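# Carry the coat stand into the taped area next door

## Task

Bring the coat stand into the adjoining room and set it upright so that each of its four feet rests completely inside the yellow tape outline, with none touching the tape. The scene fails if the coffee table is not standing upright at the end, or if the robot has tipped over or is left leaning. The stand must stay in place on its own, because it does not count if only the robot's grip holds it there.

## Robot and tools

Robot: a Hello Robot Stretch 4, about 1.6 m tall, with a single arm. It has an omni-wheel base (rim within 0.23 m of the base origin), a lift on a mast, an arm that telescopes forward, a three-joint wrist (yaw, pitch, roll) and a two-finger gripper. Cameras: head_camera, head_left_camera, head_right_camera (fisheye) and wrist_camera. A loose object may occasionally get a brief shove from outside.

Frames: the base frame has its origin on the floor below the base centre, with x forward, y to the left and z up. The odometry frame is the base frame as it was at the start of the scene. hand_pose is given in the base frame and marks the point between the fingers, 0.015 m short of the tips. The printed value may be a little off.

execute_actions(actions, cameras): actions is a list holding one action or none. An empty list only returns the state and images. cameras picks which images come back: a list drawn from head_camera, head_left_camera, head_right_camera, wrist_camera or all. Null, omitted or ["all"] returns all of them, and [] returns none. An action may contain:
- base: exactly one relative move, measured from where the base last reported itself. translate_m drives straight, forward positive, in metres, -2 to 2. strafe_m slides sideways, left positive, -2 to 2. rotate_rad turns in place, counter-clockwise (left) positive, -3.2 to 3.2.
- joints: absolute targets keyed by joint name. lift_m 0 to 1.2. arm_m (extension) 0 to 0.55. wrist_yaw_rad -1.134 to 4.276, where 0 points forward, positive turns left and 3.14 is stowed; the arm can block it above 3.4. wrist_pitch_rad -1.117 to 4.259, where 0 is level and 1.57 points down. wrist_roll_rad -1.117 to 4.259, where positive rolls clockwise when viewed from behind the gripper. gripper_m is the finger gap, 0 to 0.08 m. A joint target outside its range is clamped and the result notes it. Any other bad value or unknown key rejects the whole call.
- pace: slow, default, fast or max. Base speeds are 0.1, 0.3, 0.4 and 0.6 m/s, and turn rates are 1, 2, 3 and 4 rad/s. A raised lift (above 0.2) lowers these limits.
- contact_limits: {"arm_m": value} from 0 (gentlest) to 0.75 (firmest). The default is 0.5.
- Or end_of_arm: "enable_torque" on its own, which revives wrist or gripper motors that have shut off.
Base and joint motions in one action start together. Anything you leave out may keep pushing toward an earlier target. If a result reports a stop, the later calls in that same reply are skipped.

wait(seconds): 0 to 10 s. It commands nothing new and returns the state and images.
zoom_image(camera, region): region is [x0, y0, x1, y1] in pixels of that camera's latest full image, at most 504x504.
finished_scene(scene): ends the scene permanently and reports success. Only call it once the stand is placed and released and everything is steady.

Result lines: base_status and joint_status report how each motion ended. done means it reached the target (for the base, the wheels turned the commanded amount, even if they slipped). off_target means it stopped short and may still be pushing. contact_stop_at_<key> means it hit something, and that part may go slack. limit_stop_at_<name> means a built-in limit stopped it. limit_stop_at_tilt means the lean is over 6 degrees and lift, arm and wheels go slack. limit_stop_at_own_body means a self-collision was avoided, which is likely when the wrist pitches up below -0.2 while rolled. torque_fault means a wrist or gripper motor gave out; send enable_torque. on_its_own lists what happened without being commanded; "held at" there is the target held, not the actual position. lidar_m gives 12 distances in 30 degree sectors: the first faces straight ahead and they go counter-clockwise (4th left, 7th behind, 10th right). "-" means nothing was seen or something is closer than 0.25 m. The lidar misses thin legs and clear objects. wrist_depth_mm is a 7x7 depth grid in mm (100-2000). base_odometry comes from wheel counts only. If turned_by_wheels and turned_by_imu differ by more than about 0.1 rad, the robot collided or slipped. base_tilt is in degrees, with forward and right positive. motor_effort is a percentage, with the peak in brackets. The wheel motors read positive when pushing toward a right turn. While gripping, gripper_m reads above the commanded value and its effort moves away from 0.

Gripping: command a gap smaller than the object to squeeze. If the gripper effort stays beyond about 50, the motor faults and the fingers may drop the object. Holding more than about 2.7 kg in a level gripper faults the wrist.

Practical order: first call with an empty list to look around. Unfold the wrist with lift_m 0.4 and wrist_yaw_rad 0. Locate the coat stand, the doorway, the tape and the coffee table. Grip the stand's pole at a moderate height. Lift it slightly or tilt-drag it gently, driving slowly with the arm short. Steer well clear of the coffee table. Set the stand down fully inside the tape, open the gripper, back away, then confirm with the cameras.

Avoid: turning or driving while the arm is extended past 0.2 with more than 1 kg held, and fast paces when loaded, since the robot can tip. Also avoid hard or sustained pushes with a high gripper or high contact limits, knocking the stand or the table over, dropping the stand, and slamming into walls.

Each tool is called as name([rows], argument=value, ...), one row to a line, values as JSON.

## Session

execute_actions(actions=[])

Scene clock: 0.00 s.
base_odometry: x=+0.000 y=+0.000 heading=+0.000 (m, m, rad; odometry frame)
turned_by_wheels: +0.000 (rad since the last result)
turned_by_imu: +0.000 (rad since the last result)
base_tilt: forward=-0.1 right=+0.8 (deg)
lidar_m: 1.42 0.81 0.69 0.71 0.74 0.62 0.63 0.75 1.35 1.59 2.13 1.83
base_status: not commanded
joint_positions: lift_m=+0.297 arm_m=-0.002 wrist_yaw_rad=+3.087 wrist_pitch_rad=+0.010 wrist_roll_rad=-0.014 gripper_m=+0.040
joint_status: not commanded
motor_effort: lift_m=+20 arm_m=+0 wrist_yaw_rad=+2 wrist_pitch_rad=-7 wrist_roll_rad=+3 gripper_m=+1 wheel_0=+0 wheel_1=+0 wheel_2=+0 (%)
hand_pose: x=-0.0389 y=+0.0988 z=+0.4733 quat_wxyz=(+0.027, -0.005, -0.007, +1.000) (m; base frame)
wrist_depth_mm: - 142 244 768 723 676 647 / - 113 143 768 723 683 640 / - 119 150 788 723 676 640 / 144 143 264 778 732 676 647 / 233 904 842 768 723 676 647 / 231 904 477 768 707 676 640 / - - - 778 143 - 640
pictures: head_camera, head_left_camera, head_right_camera, wrist_camera
camera_calibration (this result's frames):
wrist_camera: T_world_to_cam=[[0.0114344, 0.997762, 0.0658837, -0.122503], [0.0114879, 0.0657526, -0.99777, 0.520036], [-0.999869, 0.0121658, -0.0107103, 0.117047], [0, 0, 0, 1]] pos_world=[0.112459, 0.0866114, 0.528201]
Images, in order (width x height): head_camera 420x560, head_left_camera 420x672, head_right_camera 420x672, wrist_camera 616x392.

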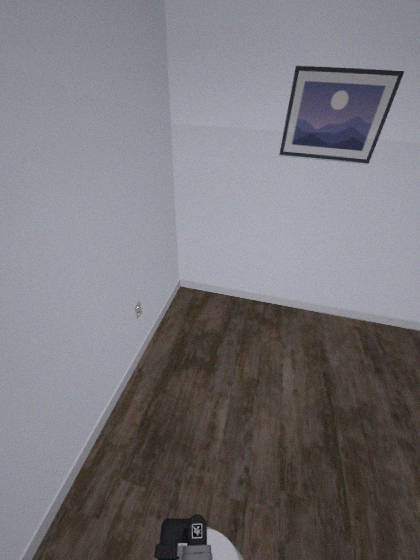

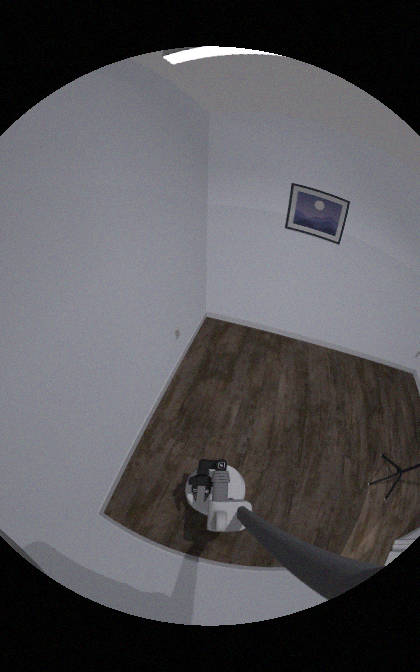

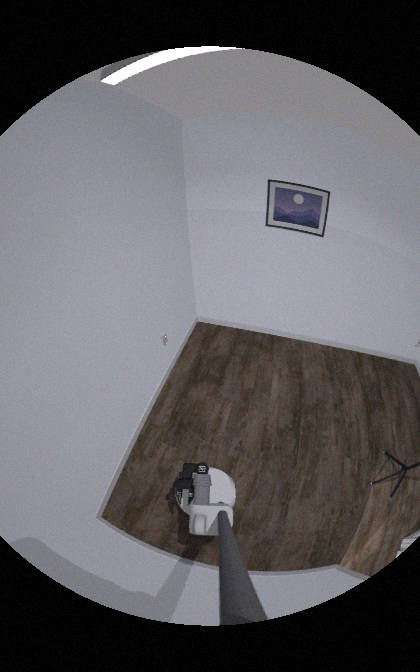

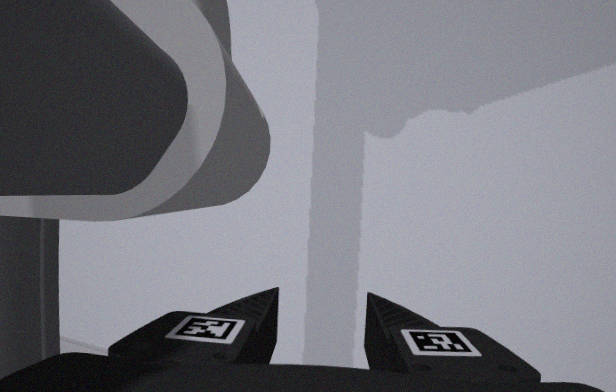

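execute_actions([
  {"base": {"rotate_rad": -1.4}, "joints": {"lift_m": 1.0, "wrist_yaw_rad": 0, "gripper_m": 0.08}, "pace": "fast"},
])

Scene clock: 8.63 s.
base_odometry: x=+0.000 y=+0.000 heading=-1.400 (m, m, rad; odometry frame)
turned_by_wheels: -1.400 (rad since the last result)
turned_by_imu: -1.403 (rad since the last result)
base_tilt: forward=+0.2 right=+0.8 (deg)
lidar_m: 1.75 1.98 1.80 1.11 0.76 0.66 0.71 0.69 0.59 0.63 0.88 1.62
base_status: done
joint_positions: lift_m=+1.000 arm_m=-0.002 wrist_yaw_rad=+0.000 wrist_pitch_rad=+0.010 wrist_roll_rad=-0.014 gripper_m=+0.080
joint_status: all done
motor_effort: lift_m=+23(25) arm_m=-1(0) wrist_yaw_rad=+1(5) wrist_pitch_rad=-7(8) wrist_roll_rad=+3(3) gripper_m=+3(4) wheel_0=-1(10) wheel_1=-1(10) wheel_2=-2(9) (%)
hand_pose: x=+0.3814 y=-0.0873 z=+1.1758 quat_wxyz=(+1.000, -0.007, +0.005, +0.000) (m; base frame)
wrist_depth_mm: 1618 - - - - - - / 1661 1921 - - - - - / 1618 - - - - - - / 1661 - - - - - - / 1708 - - - - - - / 1661 1808 164 - - - - / - - 144 - - - -
pictures: head_camera, head_left_camera, head_right_camera, wrist_camera
camera_calibration (this result's frames):
wrist_camera: T_world_to_cam=[[0.0430384, -0.996899, 0.0658864, -0.174121], [-0.00789878, -0.066285, -0.997769, 1.22425], [0.999042, 0.042422, -0.0107271, -0.212575], [0, 0, 0, 1]] pos_world=[0.229535, -0.0834145, 1.23071]
Images, in order (width x height): head_camera 420x560, head_left_camera 420x672, head_right_camera 420x672, wrist_camera 616x392.

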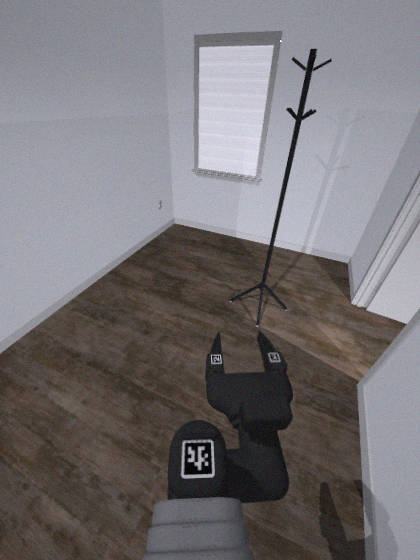

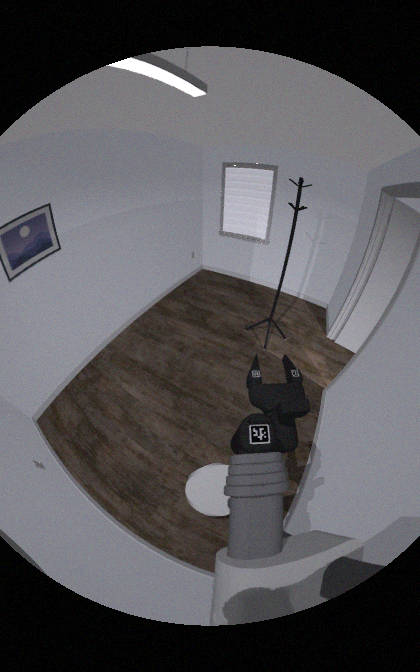

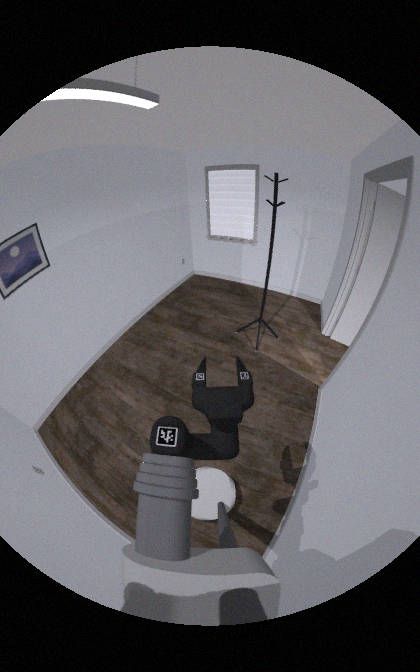

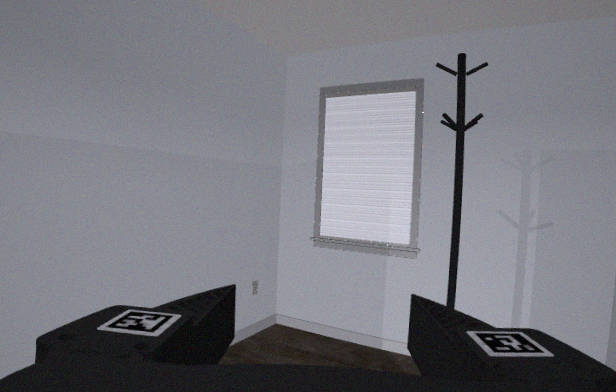

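zoom_image(camera="head_camera", region=[200, 230, 420, 420])

zoom_image(camera="head_right_camera", region=[200, 130, 420, 430])

Region (200, 230, 420, 420) of head_camera's 420x560 image, scaled by 2.291, with more detail than that image has; it fills the top 435 rows of this view, and the rest is white.

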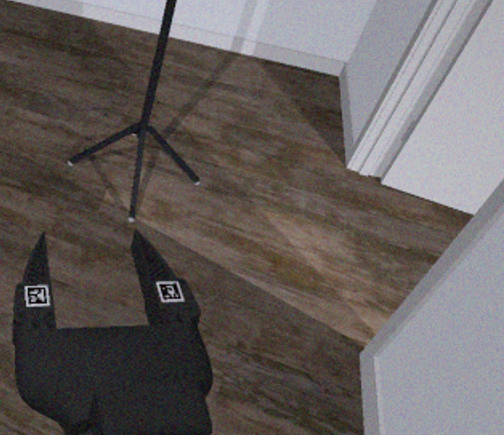

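Region (200, 130, 420, 430) of head_right_camera's 420x672 image, scaled by 1.680, with more detail than that image has; it fills the left 370 columns of this view, and the rest is white.

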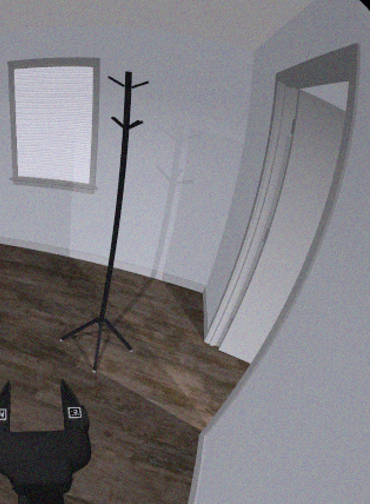

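execute_actions([
  {"base": {"translate_m": 1.48}, "joints": {"lift_m": 1.12, "wrist_pitch_rad": -0.8, "gripper_m": 0.08}, "pace": "max"},
])

Scene clock: 83.70 s.
base_odometry: x=+0.251 y=-1.458 heading=-1.400 (m, m, rad; odometry frame)
turned_by_wheels: +0.000 (rad since the last result)
turned_by_imu: -0.002 (rad since the last result)
base_tilt: forward=+0.1 right=+0.8 (deg)
lidar_m: 1.69 1.28 1.17 1.23 1.63 2.04 1.98 1.37 1.24 0.54 0.48 1.65
base_status: done
joint_positions: lift_m=+1.120 arm_m=-0.002 wrist_yaw_rad=+0.000 wrist_pitch_rad=-0.798 wrist_roll_rad=-0.014 gripper_m=+0.080
joint_status: all done
motor_effort: lift_m=+22(26) arm_m=+0(1) wrist_yaw_rad=+1(1) wrist_pitch_rad=-7(15) wrist_roll_rad=+3(3) gripper_m=+2(2) wheel_0=+2(7) wheel_1=+2(8) wheel_2=+0(12) (%)
hand_pose: x=+0.3172 y=-0.0874 z=+1.4503 quat_wxyz=(+0.921, -0.007, -0.388, -0.003) (m; base frame)
wrist_depth_mm: 1078 1060 1060 1042 1008 991 976 / 1182 1205 1160 1160 1118 1138 1078 / 1336 1366 1308 1308 1281 1255 1229 / 1255 1499 1537 1499 1499 1464 1430 / 1205 1499 1756 1808 1756 1576 1464 / 1118 1281 164 1921 1661 1430 1366 / - - 144 1661 1499 - -
pictures: head_camera, head_left_camera, head_right_camera, wrist_camera
camera_calibration (this result's frames):
wrist_camera: T_world_to_cam=[[-0.0182911, -0.99691, 0.076391, -0.185324], [0.715703, -0.0664064, -0.695241, 0.829322], [0.698165, 0.0419565, 0.714706, -1.10216], [0, 0, 0, 1]] pos_world=[0.172553, -0.0834362, 1.37846]
Images, in order (width x height): head_camera 420x560, head_left_camera 420x672, head_right_camera 420x672, wrist_camera 616x392.

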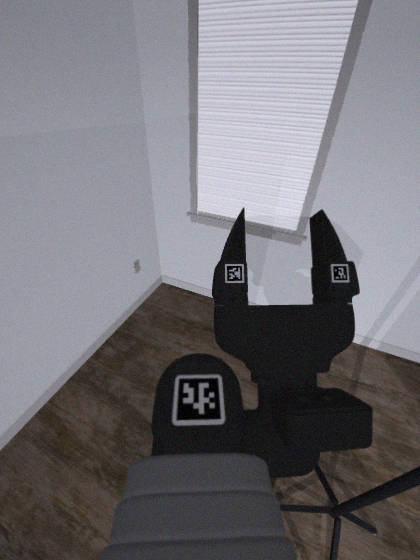

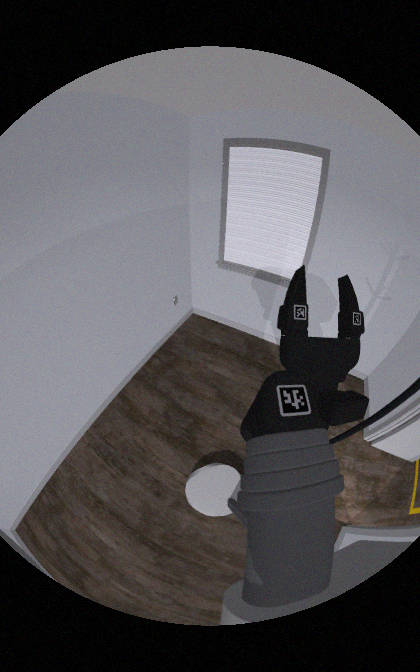

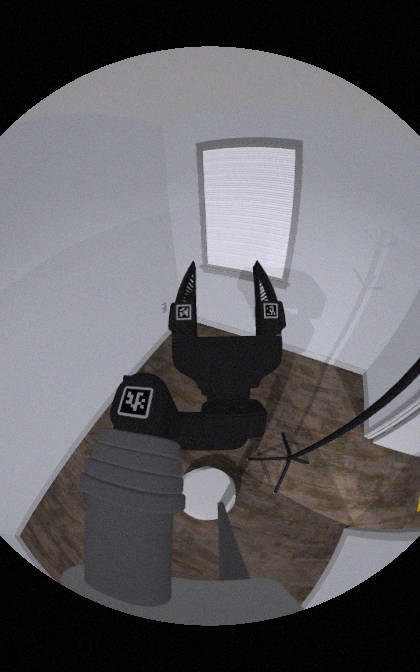

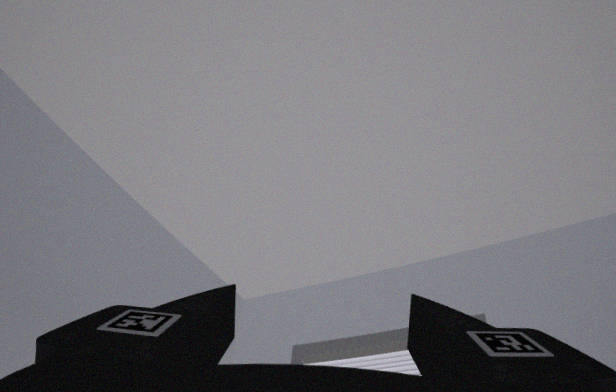

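execute_actions([
  {"base": {"rotate_rad": -1.01}, "pace": "fast"},
])

Scene clock: 92.33 s.
base_odometry: x=+0.251 y=-1.458 heading=-2.409 (m, m, rad; odometry frame)
turned_by_wheels: -1.009 (rad since the last result)
turned_by_imu: -1.011 (rad since the last result)
base_tilt: forward=+0.0 right=+0.8 (deg)
lidar_m: 0.49 1.62 1.68 1.30 1.19 1.26 1.69 2.04 1.91 1.37 1.26 0.52
base_status: done
joint_positions: lift_m=+1.120 arm_m=-0.002 wrist_yaw_rad=+0.000 wrist_pitch_rad=-0.798 wrist_roll_rad=-0.014 gripper_m=+0.080
joint_status: not commanded
motor_effort: lift_m=+22(22) arm_m=+0(1) wrist_yaw_rad=+2(2) wrist_pitch_rad=-7(7) wrist_roll_rad=+2(3) gripper_m=+1(2) wheel_0=+2(7) wheel_1=+3(7) wheel_2=+3(9) (%)
hand_pose: x=+0.3172 y=-0.0874 z=+1.4503 quat_wxyz=(+0.921, -0.007, -0.388, -0.003) (m; base frame)
wrist_depth_mm: 1098 1042 1060 1042 1025 991 991 / 1182 1182 1160 1138 1138 1098 1098 / 1397 1336 1336 1308 1281 1229 1205 / 1576 1537 1537 1499 1430 1430 1229 / 1499 1661 1808 1756 1661 1430 1118 / 1366 1430 164 1983 1708 1281 1983 / - - 144 1808 399 - -
pictures: head_camera, head_left_camera, head_right_camera, wrist_camera
camera_calibration (this result's frames):
wrist_camera: T_world_to_cam=[[-0.0182657, -0.996911, 0.0763912, -0.185328], [0.715704, -0.0663882, -0.695241, 0.829316], [0.698164, 0.0419745, 0.714706, -1.10217], [0, 0, 0, 1]] pos_world=[0.172562, -0.083436, 1.37846]
Images, in order (width x height): head_camera 420x560, head_left_camera 420x672, head_right_camera 420x672, wrist_camera 616x392.

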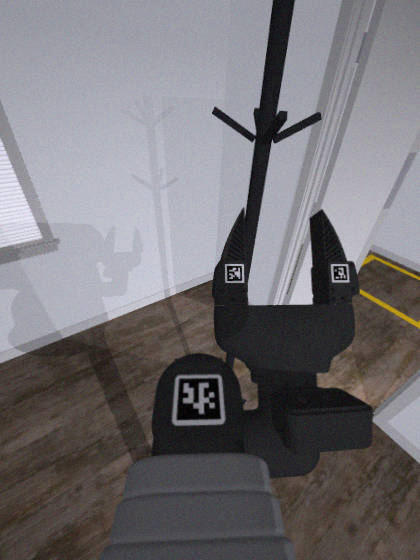

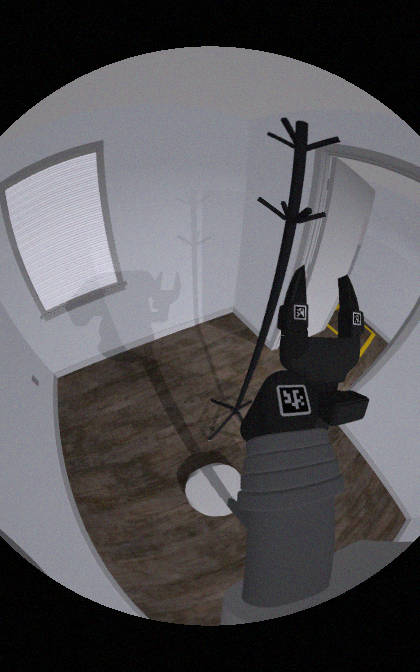

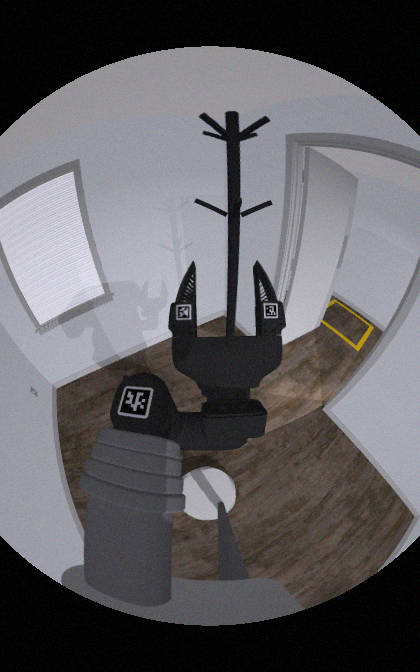

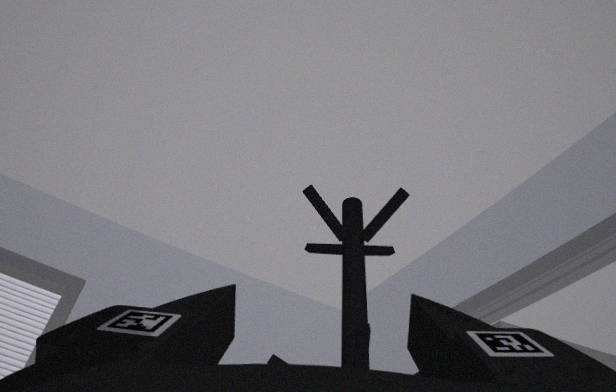

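execute_actions([
  {"base": {"strafe_m": -0.037}, "joints": {"arm_m": 0.07}},
], cameras=["head_camera", "wrist_camera"])

execute_actions([
  {"base": {"translate_m": 0.09}},
], cameras=["head_camera", "wrist_camera"])

Scene clock: 124.27 s.
base_odometry: x=+0.227 y=-1.431 heading=-2.409 (m, m, rad; odometry frame)
turned_by_wheels: +0.000 (rad since the last result)
turned_by_imu: +0.000 (rad since the last result)
base_tilt: forward=-0.1 right=+0.9 (deg)
lidar_m: 0.50 1.66 1.70 1.30 1.25 1.27 1.72 2.03 1.87 1.31 1.21 0.53
base_status: done
joint_positions: lift_m=+1.120 arm_m=+0.069 wrist_yaw_rad=+0.000 wrist_pitch_rad=-0.798 wrist_roll_rad=-0.014 gripper_m=+0.080
joint_status: all done
motor_effort: lift_m=+22(22) arm_m=+8(8) wrist_yaw_rad=+2(2) wrist_pitch_rad=-6(7) wrist_roll_rad=+3(3) gripper_m=+2(1) wheel_0=-1(10) wheel_1=-1(7) wheel_2=+0(3) (%)
hand_pose: x=+0.3879 y=-0.0874 z=+1.4503 quat_wxyz=(+0.921, -0.007, -0.389, -0.003) (m; base frame)
wrist_depth_mm: 1078 1042 1042 1042 1042 991 991 / 1182 1182 1182 1138 1118 1078 1078 / 1366 1366 1336 1281 1281 1255 1160 / 1537 1576 1537 574 1464 1366 1138 / 1430 1661 1756 1708 1661 1308 1098 / 1336 1397 165 1921 1618 1255 - / - - 144 1025 349 - -
pictures: head_camera, wrist_camera
camera_calibration (this result's frames):
wrist_camera: T_world_to_cam=[[-0.0180698, -0.996915, 0.0763869, -0.184078], [0.715876, -0.066235, -0.695079, 0.778454], [0.697994, 0.0421236, 0.714864, -1.1517], [0, 0, 0, 1]] pos_world=[0.243277, -0.0834352, 1.37846]
Images, in order (width x height): head_camera 420x560, wrist_camera 616x392.

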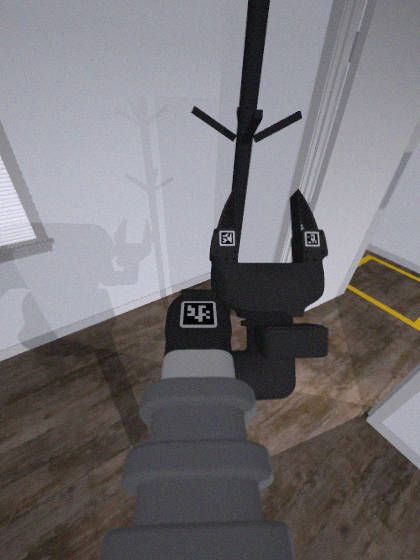

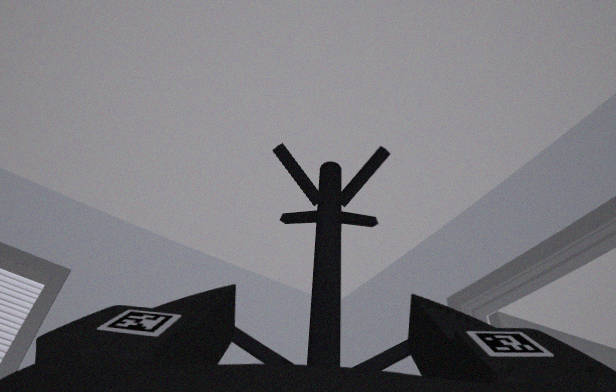

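Scene clock: 125.77 s.
base_odometry: x=+0.160 y=-1.491 heading=-2.409 (m, m, rad; odometry frame)
turned_by_wheels: +0.000 (rad since the last result)
turned_by_imu: +0.000 (rad since the last result)
base_tilt: forward=+0.1 right=+0.7 (deg)
lidar_m: 0.38 1.59 1.64 1.36 1.28 1.30 1.80 2.09 1.82 1.28 1.20 0.43
base_status: done
joint_positions: lift_m=+1.120 arm_m=+0.069 wrist_yaw_rad=+0.000 wrist_pitch_rad=-0.798 wrist_roll_rad=-0.014 gripper_m=+0.080
joint_status: not commanded
motor_effort: lift_m=+22(22) arm_m=+8(8) wrist_yaw_rad=+2(2) wrist_pitch_rad=-6(6) wrist_roll_rad=+4(3) gripper_m=+2(2) wheel_0=+1(7) wheel_1=+2(7) wheel_2=-1(11) (%)
hand_pose: x=+0.3879 y=-0.0874 z=+1.4503 quat_wxyz=(+0.921, -0.007, -0.389, -0.003) (m; base frame)
wrist_depth_mm: 1078 1078 1060 1042 1025 1008 991 / 1182 1182 1182 1160 1118 1118 1098 / 1397 1366 1281 1255 1255 1255 1182 / 1537 1576 1537 1464 1499 1366 1078 / 1397 1537 1708 1708 1708 1229 1078 / 1255 1336 164 283 1397 1182 1983 / - - 144 931 1366 - -
pictures: head_camera, wrist_camera
camera_calibration (this result's frames):
wrist_camera: T_world_to_cam=[[-0.0180695, -0.996915, 0.0763869, -0.184077], [0.715876, -0.0662348, -0.695079, 0.778419], [0.697994, 0.0421238, 0.714864, -1.15173], [0, 0, 0, 1]] pos_world=[0.243327, -0.0834352, 1.37846]
Images, in order (width x height): head_camera 420x560, wrist_camera 616x392.

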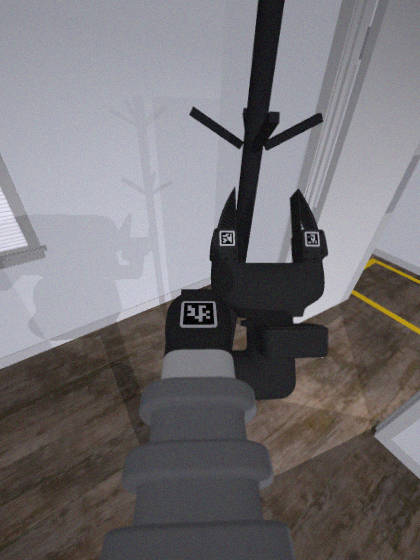

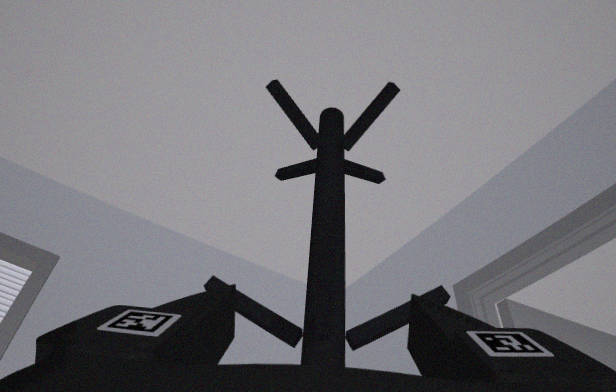

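execute_actions([
  {"base": {"translate_m": 0.02}, "joints": {"arm_m": 0.15}, "contact_limits": {"arm_m": 0.15}},
], cameras=["head_camera", "wrist_camera"])

Scene clock: 148.17 s.
base_odometry: x=+0.145 y=-1.504 heading=-2.409 (m, m, rad; odometry frame)
turned_by_wheels: +0.000 (rad since the last result)
turned_by_imu: +0.000 (rad since the last result)
base_tilt: forward=+0.1 right=+0.8 (deg)
lidar_m: 0.39 1.58 1.63 1.37 1.27 1.33 1.78 2.11 1.78 1.25 1.18 0.45
base_status: done
joint_positions: lift_m=+1.120 arm_m=+0.149 wrist_yaw_rad=+0.000 wrist_pitch_rad=-0.798 wrist_roll_rad=-0.014 gripper_m=+0.080
joint_status: all done
motor_effort: lift_m=+22(22) arm_m=+8(9) wrist_yaw_rad=+1(1) wrist_pitch_rad=-6(7) wrist_roll_rad=+3(4) gripper_m=+0(2) wheel_0=+1(6) wheel_1=+1(7) wheel_2=+2(9) (%)
contact_limits: arm_m 0.15
hand_pose: x=+0.4679 y=-0.0874 z=+1.4503 quat_wxyz=(+0.921, -0.007, -0.389, -0.003) (m; base frame)
wrist_depth_mm: 1078 1060 1042 1008 1008 991 991 / 1182 1182 1160 399 1118 1098 1078 / 1336 1336 1336 1229 1281 1255 1098 / 1397 1576 1464 237 1464 1229 1060 / 1281 1464 1618 200 211 1160 1060 / 1182 1281 164 175 1464 1118 1182 / - - 144 156 1281 - -
pictures: head_camera, wrist_camera
camera_calibration (this result's frames):
wrist_camera: T_world_to_cam=[[-0.0179844, -0.996916, 0.0763846, -0.182656], [0.715945, -0.0661682, -0.695014, 0.721059], [0.697925, 0.0421878, 0.714927, -1.20762], [0, 0, 0, 1]] pos_world=[0.323304, -0.0834349, 1.37846]
Images, in order (width x height): head_camera 420x560, wrist_camera 616x392.

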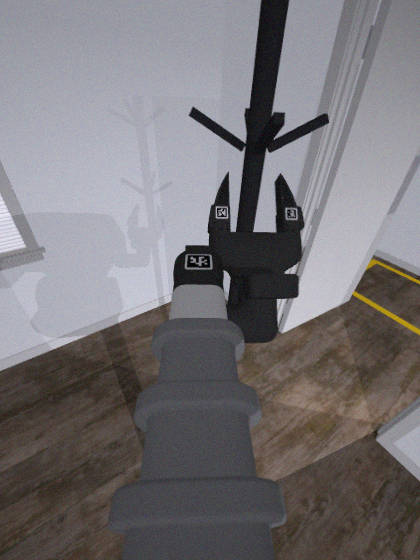

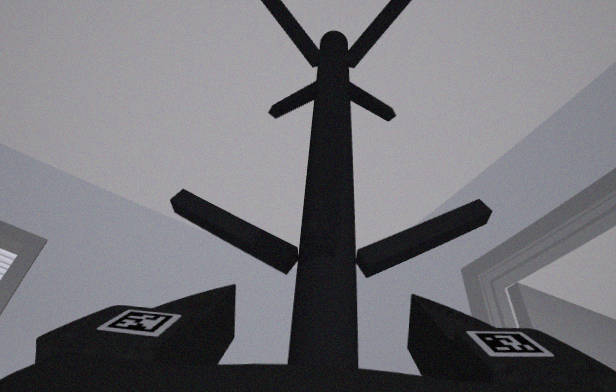

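execute_actions([
  {"joints": {"arm_m": 0.187}, "contact_limits": {"arm_m": 0.15}, "pace": "slow"},
], cameras=["head_camera", "wrist_camera"])

Scene clock: 156.63 s.
base_odometry: x=+0.145 y=-1.504 heading=-2.409 (m, m, rad; odometry frame)
turned_by_wheels: +0.000 (rad since the last result)
turned_by_imu: +0.000 (rad since the last result)
base_tilt: forward=+0.0 right=+0.7 (deg)
lidar_m: 0.37 1.58 1.63 1.37 1.30 1.34 1.79 2.10 1.78 1.24 1.19 0.43
base_status: not commanded
joint_positions: lift_m=+1.120 arm_m=+0.185 wrist_yaw_rad=+0.000 wrist_pitch_rad=-0.798 wrist_roll_rad=-0.014 gripper_m=+0.080
joint_status: all done
motor_effort: lift_m=+22(22) arm_m=+9(9) wrist_yaw_rad=+1(1) wrist_pitch_rad=-6(6) wrist_roll_rad=+3(3) gripper_m=+1(1) wheel_0=+1(1) wheel_1=+1(1) wheel_2=+2(2) (%)
contact_limits: arm_m 0.15
hand_pose: x=+0.5048 y=-0.0874 z=+1.4503 quat_wxyz=(+0.921, -0.007, -0.389, -0.003) (m; base frame)
wrist_depth_mm: 1078 1060 1060 1008 1025 991 960 / 1205 1182 1160 375 1118 1118 1078 / 1366 1336 1308 207 1281 1229 1098 / 1397 1499 201 174 183 1138 1042 / 1255 1430 1661 151 1537 1160 1336 / 1138 1205 163 131 1366 1060 1098 / - - 144 118 1182 - -
pictures: head_camera, wrist_camera
camera_calibration (this result's frames):
wrist_camera: T_world_to_cam=[[-0.0179879, -0.996916, 0.0763846, -0.181991], [0.715945, -0.0661708, -0.695014, 0.694613], [0.697925, 0.0421853, 0.714927, -1.2334], [0, 0, 0, 1]] pos_world=[0.360241, -0.0834349, 1.37846]
Images, in order (width x height): head_camera 420x560, wrist_camera 616x392.

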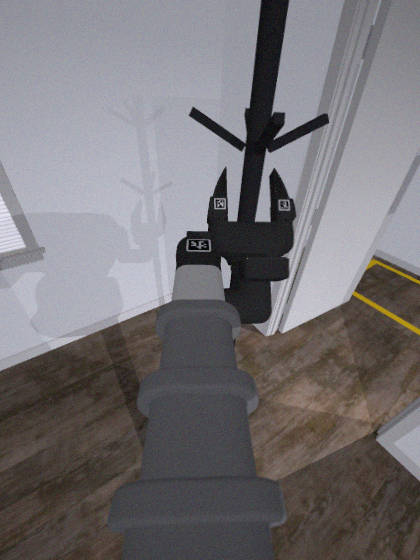

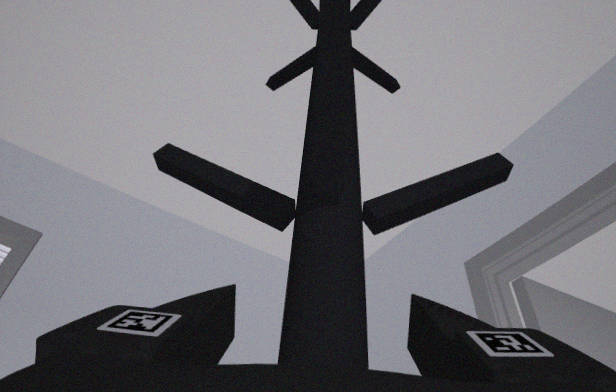

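execute_actions([
  {"joints": {"gripper_m": 0.048}},
], cameras=["wrist_camera"])

execute_actions([
  {"joints": {"lift_m": 1.149}, "pace": "slow"},
], cameras=["head_camera", "wrist_camera"])

Scene clock: 165.57 s.
base_odometry: x=+0.145 y=-1.504 heading=-2.409 (m, m, rad; odometry frame)
turned_by_wheels: +0.000 (rad since the last result)
turned_by_imu: +0.000 (rad since the last result)
base_tilt: forward=+0.1 right=+0.8 (deg)
lidar_m: 0.37 1.56 1.62 1.36 1.28 1.34 1.81 2.12 1.77 1.25 1.19 0.41
base_status: not commanded
joint_positions: lift_m=+1.120 arm_m=+0.185 wrist_yaw_rad=+0.000 wrist_pitch_rad=-0.798 wrist_roll_rad=-0.014 gripper_m=+0.048
joint_status: all done
motor_effort: lift_m=+22(22) arm_m=+9(8) wrist_yaw_rad=+2(2) wrist_pitch_rad=-7(6) wrist_roll_rad=+3(3) gripper_m=-2(0) wheel_0=+1(1) wheel_1=+1(1) wheel_2=+2(2) (%)
hand_pose: x=+0.5048 y=-0.0874 z=+1.4503 quat_wxyz=(+0.921, -0.007, -0.389, -0.003) (m; base frame)
wrist_depth_mm: 1078 1060 1042 1025 1025 991 991 / 1182 1205 1182 375 1138 1118 1078 / 1397 1366 1308 208 1281 1229 1098 / 1397 1499 200 174 183 1118 1025 / 1281 1464 1661 151 1464 1160 1336 / 1160 1308 141 131 147 1078 1118 / - - - 118 123 - 976
pictures: wrist_camera
camera_calibration (this result's frames):
wrist_camera: T_world_to_cam=[[-0.017988, -0.996916, 0.0763846, -0.181991], [0.715945, -0.0661708, -0.695014, 0.694613], [0.697925, 0.0421853, 0.714927, -1.2334], [0, 0, 0, 1]] pos_world=[0.360241, -0.0834349, 1.37846]
Images, in order (width x height): wrist_camera 616x392.

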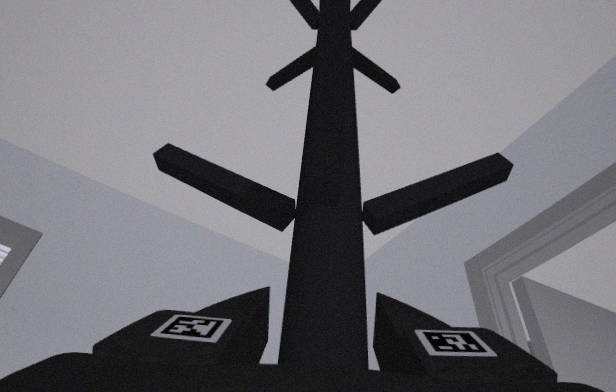

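Scene clock: 166.60 s.
base_odometry: x=+0.145 y=-1.504 heading=-2.409 (m, m, rad; odometry frame)
turned_by_wheels: +0.000 (rad since the last result)
turned_by_imu: +0.000 (rad since the last result)
base_tilt: forward=+0.1 right=+0.8 (deg)
lidar_m: 0.38 1.57 1.61 1.37 1.29 1.36 1.80 2.12 1.80 1.21 1.18 0.41
base_status: not commanded
joint_positions: lift_m=+1.149 arm_m=+0.185 wrist_yaw_rad=+0.000 wrist_pitch_rad=-0.798 wrist_roll_rad=-0.014 gripper_m=+0.048
joint_status: all done
motor_effort: lift_m=+24(24) arm_m=+8(8) wrist_yaw_rad=+1(1) wrist_pitch_rad=-6(6) wrist_roll_rad=+3(4) gripper_m=-2(1) wheel_0=+1(1) wheel_1=+1(1) wheel_2=+1(2) (%)
hand_pose: x=+0.5048 y=-0.0874 z=+1.4792 quat_wxyz=(+0.921, -0.007, -0.389, -0.003) (m; base frame)
wrist_depth_mm: 1060 1042 1025 300 991 991 960 / 1160 1160 1138 349 1078 1118 1060 / 1366 1336 1308 207 1255 1229 1098 / 1397 1464 1464 171 1430 1182 1025 / 1281 1464 1499 147 160 1098 1008 / 1160 1281 141 131 147 1098 1118 / - - - 118 123 - 976
pictures: head_camera, wrist_camera
camera_calibration (this result's frames):
wrist_camera: T_world_to_cam=[[-0.0179881, -0.996916, 0.0763846, -0.184195], [0.715945, -0.0661709, -0.695014, 0.714671], [0.697925, 0.0421851, 0.714927, -1.25403], [0, 0, 0, 1]] pos_world=[0.360243, -0.0834349, 1.40732]
Images, in order (width x height): head_camera 420x560, wrist_camera 616x392.

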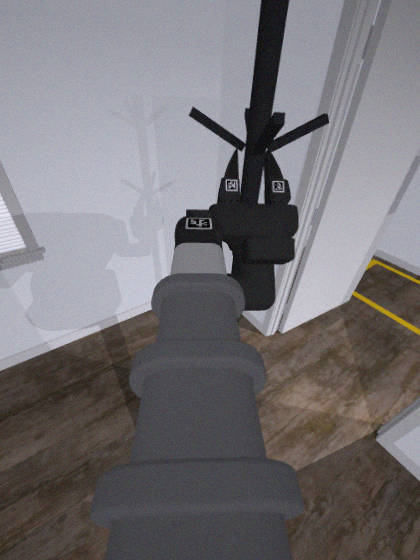

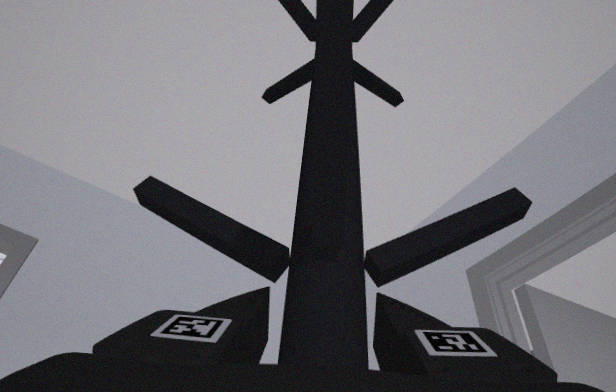

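execute_actions([
  {"joints": {"gripper_m": 0.0}},
], cameras=["wrist_camera"])

execute_actions([
  {"joints": {"lift_m": 1.2}, "pace": "slow"},
])

Scene clock: 171.73 s.
base_odometry: x=+0.145 y=-1.504 heading=-2.409 (m, m, rad; odometry frame)
turned_by_wheels: +0.000 (rad since the last result)
turned_by_imu: +0.000 (rad since the last result)
base_tilt: forward=+0.1 right=+1.0 (deg)
lidar_m: 0.35 1.57 1.60 1.39 1.29 1.34 1.78 2.11 1.77 1.24 1.18 0.39
base_status: not commanded
joint_positions: lift_m=+1.149 arm_m=+0.186 wrist_yaw_rad=+0.000 wrist_pitch_rad=-0.798 wrist_roll_rad=-0.014 gripper_m=+0.030
joint_status: gripper_m off_target (ended at +0.030, target +0.000)
on_its_own: gripper_m is held at +0.025, not at your +0.000, by its contact guard: the fingers met something
motor_effort: lift_m=+24(24) arm_m=+8(8) wrist_yaw_rad=+3(5) wrist_pitch_rad=-5(7) wrist_roll_rad=+1(1) gripper_m=-37(41) wheel_0=+0(1) wheel_1=+1(1) wheel_2=+2(2) (%)
hand_pose: x=+0.5049 y=-0.0875 z=+1.4792 quat_wxyz=(+0.921, -0.006, -0.389, -0.003) (m; base frame)
wrist_depth_mm: 1060 1042 1042 300 1008 976 960 / 1160 1160 1138 329 1078 1078 1042 / 1336 1308 1308 204 1255 1229 1060 / 1397 1464 1430 174 1430 1182 1042 / 1255 1464 179 147 160 1098 1008 / 1160 1281 1430 130 145 1098 1138 / - - - 117 - - 960
pictures: wrist_camera
camera_calibration (this result's frames):
wrist_camera: T_world_to_cam=[[-0.0179567, -0.99696, 0.0758204, -0.183461], [0.715957, -0.0657544, -0.695041, 0.71471], [0.697914, 0.0418035, 0.714961, -1.25413], [0, 0, 0, 1]] pos_world=[0.360282, -0.0834803, 1.40732]
Images, in order (width x height): wrist_camera 616x392.

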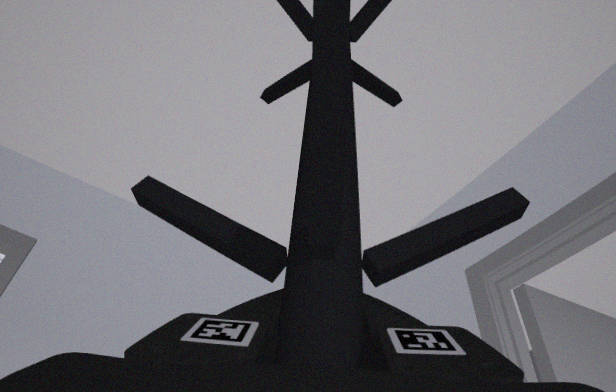

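Scene clock: 173.03 s.
base_odometry: x=+0.145 y=-1.504 heading=-2.409 (m, m, rad; odometry frame)
turned_by_wheels: +0.000 (rad since the last result)
turned_by_imu: +0.000 (rad since the last result)
base_tilt: forward=+0.1 right=+0.8 (deg)
lidar_m: 0.36 1.55 1.62 1.39 1.28 1.36 1.80 2.12 1.82 1.24 1.19 0.43
base_status: not commanded
joint_positions: lift_m=+1.198 arm_m=+0.186 wrist_yaw_rad=+0.000 wrist_pitch_rad=-0.783 wrist_roll_rad=-0.014 gripper_m=+0.030
joint_status: all done
on_its_own: gripper_m is held at +0.025, not at your +0.000, by its contact guard: the fingers met something; wrist_pitch_rad is at rest, and its effort (-51) is outside its rest range (-23 to +23)
motor_effort: lift_m=+34(35) arm_m=+8(8) wrist_yaw_rad=+1(5) wrist_pitch_rad=-51(59) wrist_roll_rad=+3(0) gripper_m=-37(38) wheel_0=+1(1) wheel_1=+1(1) wheel_2=+2(2) (%)
hand_pose: x=+0.5073 y=-0.0874 z=+1.5262 quat_wxyz=(+0.924, -0.007, -0.381, -0.003) (m; base frame)
wrist_depth_mm: 1008 1008 976 621 946 946 946 / 1138 1118 1098 310 1042 1042 1042 / 1308 1308 1255 197 1205 1229 1078 / 1366 1430 1430 170 1397 1205 991 / 1255 1397 163 142 156 1008 991 / 1138 1281 768 130 144 1098 1098 / - - - 118 - - 946
pictures: head_camera, head_left_camera, head_right_camera, wrist_camera
camera_calibration (this result's frames):
wrist_camera: T_world_to_cam=[[-0.0167113, -0.996913, 0.0767167, -0.188874], [0.704972, -0.0661582, -0.706143, 0.768104], [0.709039, 0.0422825, 0.703901, -1.27818], [0, 0, 0, 1]] pos_world=[0.36163, -0.0834297, 1.45659]
Images, in order (width x height): head_camera 420x560, head_left_camera 420x672, head_right_camera 420x672, wrist_camera 616x392.

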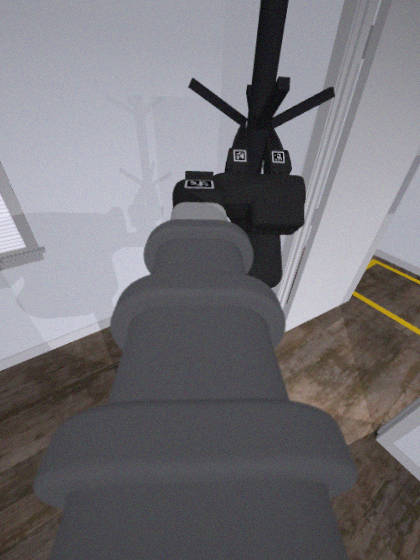

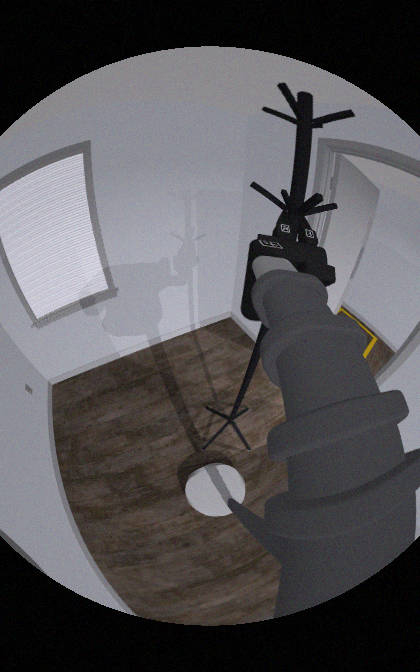

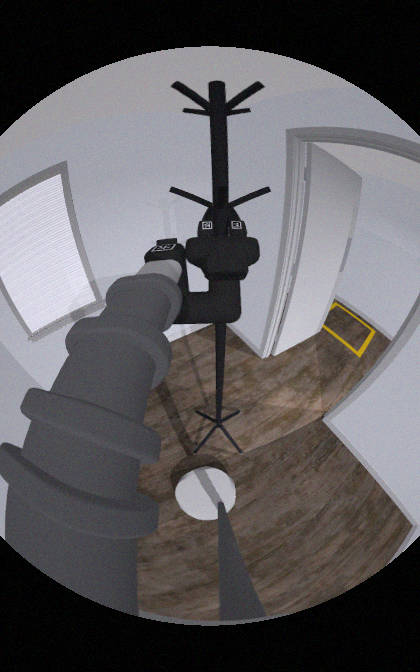

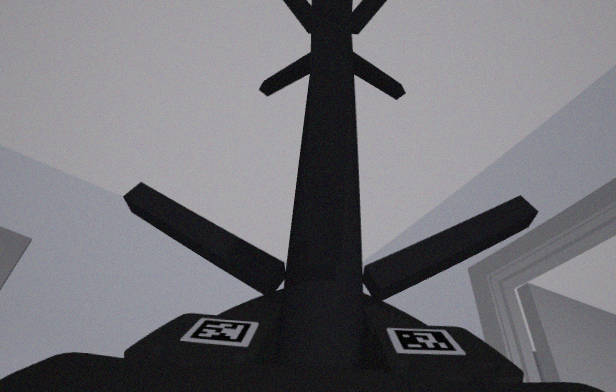

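execute_actions([
  {"base": {"rotate_rad": -0.2}, "pace": "slow"},
], cameras=[])

wait(seconds=2)

execute_actions([
  {"base": {"rotate_rad": -0.2}, "pace": "slow"},
], cameras=["wrist_camera"])

Scene clock: 201.43 s.
base_odometry: x=+0.145 y=-1.504 heading=-2.609 (m, m, rad; odometry frame)
turned_by_wheels: -0.199 (rad since the last result)
turned_by_imu: -0.200 (rad since the last result)
base_tilt: forward=+0.1 right=+0.8 (deg)
lidar_m: 0.37 1.60 1.59 1.50 1.31 1.28 1.54 2.11 2.12 1.37 1.18 0.47
base_status: done
joint_positions: lift_m=+1.198 arm_m=+0.186 wrist_yaw_rad=-0.001 wrist_pitch_rad=-0.782 wrist_roll_rad=-0.019 gripper_m=+0.031
joint_status: not commanded
on_its_own: gripper_m is held at +0.025, not at your +0.000, by its contact guard: the fingers met something; wrist_pitch_rad is at rest, and its effort (-52) is outside its rest range (-23 to +23); wrist_roll_rad is at rest, and its effort (+15) is outside its rest range (-13 to +13)
motor_effort: lift_m=+34(34) arm_m=+8(8) wrist_yaw_rad=+5(2) wrist_pitch_rad=-52(54) wrist_roll_rad=+15(16) gripper_m=-41(40) wheel_0=+2(8) wheel_1=+4(7) wheel_2=+2(8) (%)
hand_pose: x=+0.5073 y=-0.0876 z=+1.5261 quat_wxyz=(+0.925, -0.009, -0.381, -0.004) (m; base frame)
wrist_depth_mm: 1025 1008 991 279 960 946 931 / 1138 1138 1118 230 1060 1078 1025 / 1336 1308 1281 187 1229 1138 1008 / 1366 1430 1499 164 1308 1098 904 / 1281 1464 158 142 158 960 1618 / 1205 1366 148 129 144 1921 1983 / - - - 117 - - -
pictures: none
No camera images: the call's "cameras" was empty. Leave "cameras" out to get every camera's image.

Scene clock: 203.43 s.
base_odometry: x=+0.145 y=-1.504 heading=-2.609 (m, m, rad; odometry frame)
turned_by_wheels: +0.000 (rad since the last result)
turned_by_imu: +0.000 (rad since the last result)
base_tilt: forward=+0.2 right=+0.7 (deg)
lidar_m: 0.34 1.60 1.56 1.51 1.31 1.27 1.56 2.13 2.12 1.34 1.16 0.43
base_status: done
joint_positions: lift_m=+1.198 arm_m=+0.186 wrist_yaw_rad=+0.000 wrist_pitch_rad=-0.781 wrist_roll_rad=-0.016 gripper_m=+0.030
joint_status: not commanded
on_its_own: gripper_m is held at +0.025, not at your +0.000, by its contact guard: the fingers met something; wrist_pitch_rad is at rest, and its effort (-56) is outside its rest range (-23 to +23)
motor_effort: lift_m=+34(34) arm_m=+8(8) wrist_yaw_rad=+1(2) wrist_pitch_rad=-56(54) wrist_roll_rad=+9(16) gripper_m=-37(40) wheel_0=+2(8) wheel_1=+3(7) wheel_2=+1(8) (%)
hand_pose: x=+0.5076 y=-0.0874 z=+1.5259 quat_wxyz=(+0.925, -0.008, -0.381, -0.003) (m; base frame)
wrist_depth_mm: 1025 1008 1008 296 976 931 917 / 1138 1138 1118 236 1060 1060 1042 / 1308 1336 1255 191 1229 1160 991 / 1366 1430 1464 160 1336 1078 904 / 1255 1464 160 140 154 960 1576 / 1182 1336 149 128 143 1921 - / - - - 116 - - -
wait: 2.00 s; at rest by 0.63 s
pictures: head_camera, head_left_camera, head_right_camera, wrist_camera
camera_calibration (this result's frames):
wrist_camera: T_world_to_cam=[[-0.0181413, -0.996779, 0.0781128, -0.190274], [0.703678, -0.0682295, -0.707235, 0.769892], [0.710287, 0.0421361, 0.70265, -1.27691], [0, 0, 0, 1]] pos_world=[0.361765, -0.0833277, 1.45658]
Images, in order (width x height): head_camera 420x560, head_left_camera 420x672, head_right_camera 420x672, wrist_camera 616x392.

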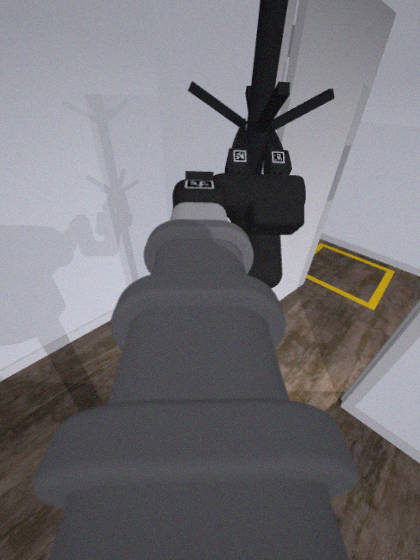

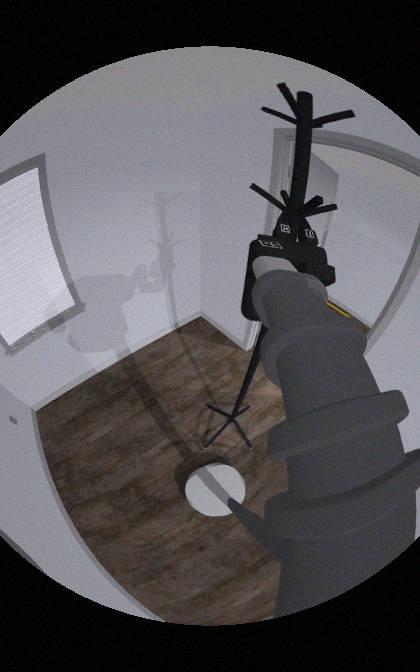

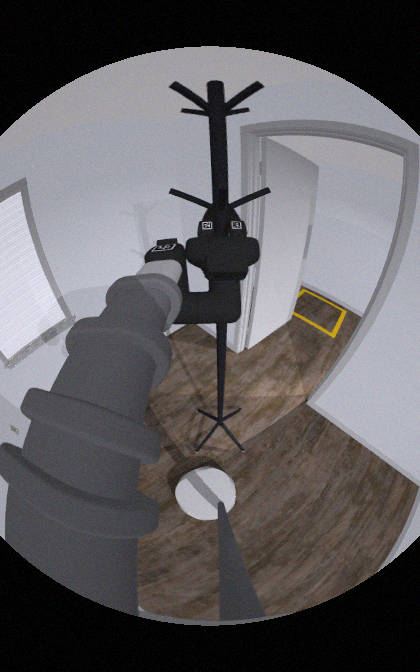

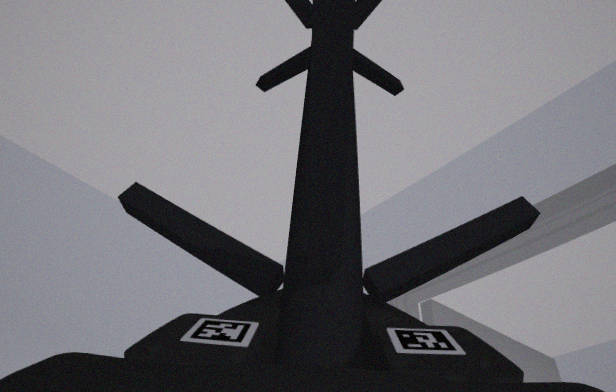

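Scene clock: 204.60 s.
base_odometry: x=+0.145 y=-1.504 heading=-2.808 (m, m, rad; odometry frame)
turned_by_wheels: -0.199 (rad since the last result)
turned_by_imu: -0.200 (rad since the last result)
base_tilt: forward=+0.1 right=+0.8 (deg)
lidar_m: 0.36 1.61 1.56 1.69 1.33 1.27 1.40 2.12 2.11 1.60 1.19 0.48
base_status: done
joint_positions: lift_m=+1.198 arm_m=+0.186 wrist_yaw_rad=-0.001 wrist_pitch_rad=-0.781 wrist_roll_rad=-0.019 gripper_m=+0.030
joint_status: not commanded
on_its_own: gripper_m is held at +0.025, not at your +0.000, by its contact guard: the fingers met something; wrist_pitch_rad is at rest, and its effort (-57) is outside its rest range (-23 to +23); wrist_roll_rad is at rest, and its effort (+17) is outside its rest range (-13 to +13)
motor_effort: lift_m=+34(34) arm_m=+8(8) wrist_yaw_rad=+6(4) wrist_pitch_rad=-57(57) wrist_roll_rad=+17(17) gripper_m=-39(39) wheel_0=+2(8) wheel_1=+3(7) wheel_2=+2(8) (%)
hand_pose: x=+0.5075 y=-0.0876 z=+1.5259 quat_wxyz=(+0.925, -0.009, -0.380, -0.004) (m; base frame)
wrist_depth_mm: 1025 1008 1008 273 960 960 917 / 1138 1118 1138 224 1060 1060 1025 / 1308 1308 1281 183 1205 1118 976 / 1430 1464 1499 157 1229 1025 891 / 1397 1618 154 139 156 960 1618 / 1336 1499 144 128 143 - 1983 / - - - 116 - - -
pictures: wrist_camera
camera_calibration (this result's frames):
wrist_camera: T_world_to_cam=[[-0.0215856, -0.996552, 0.0801084, -0.191775], [0.703281, -0.0720858, -0.707248, 0.769803], [0.710584, 0.0410723, 0.702412, -1.27669], [0, 0, 0, 1]] pos_world=[0.36167, -0.0831854, 1.45657]
Images, in order (width x height): wrist_camera 616x392.

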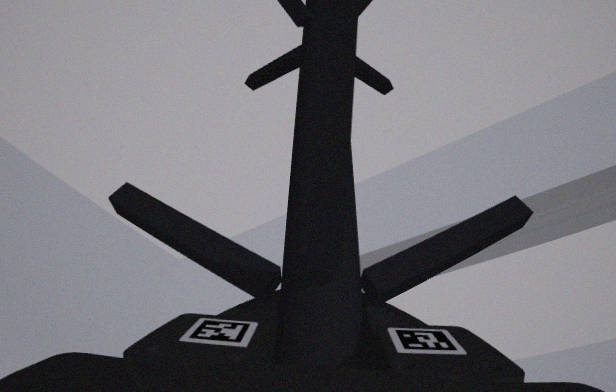

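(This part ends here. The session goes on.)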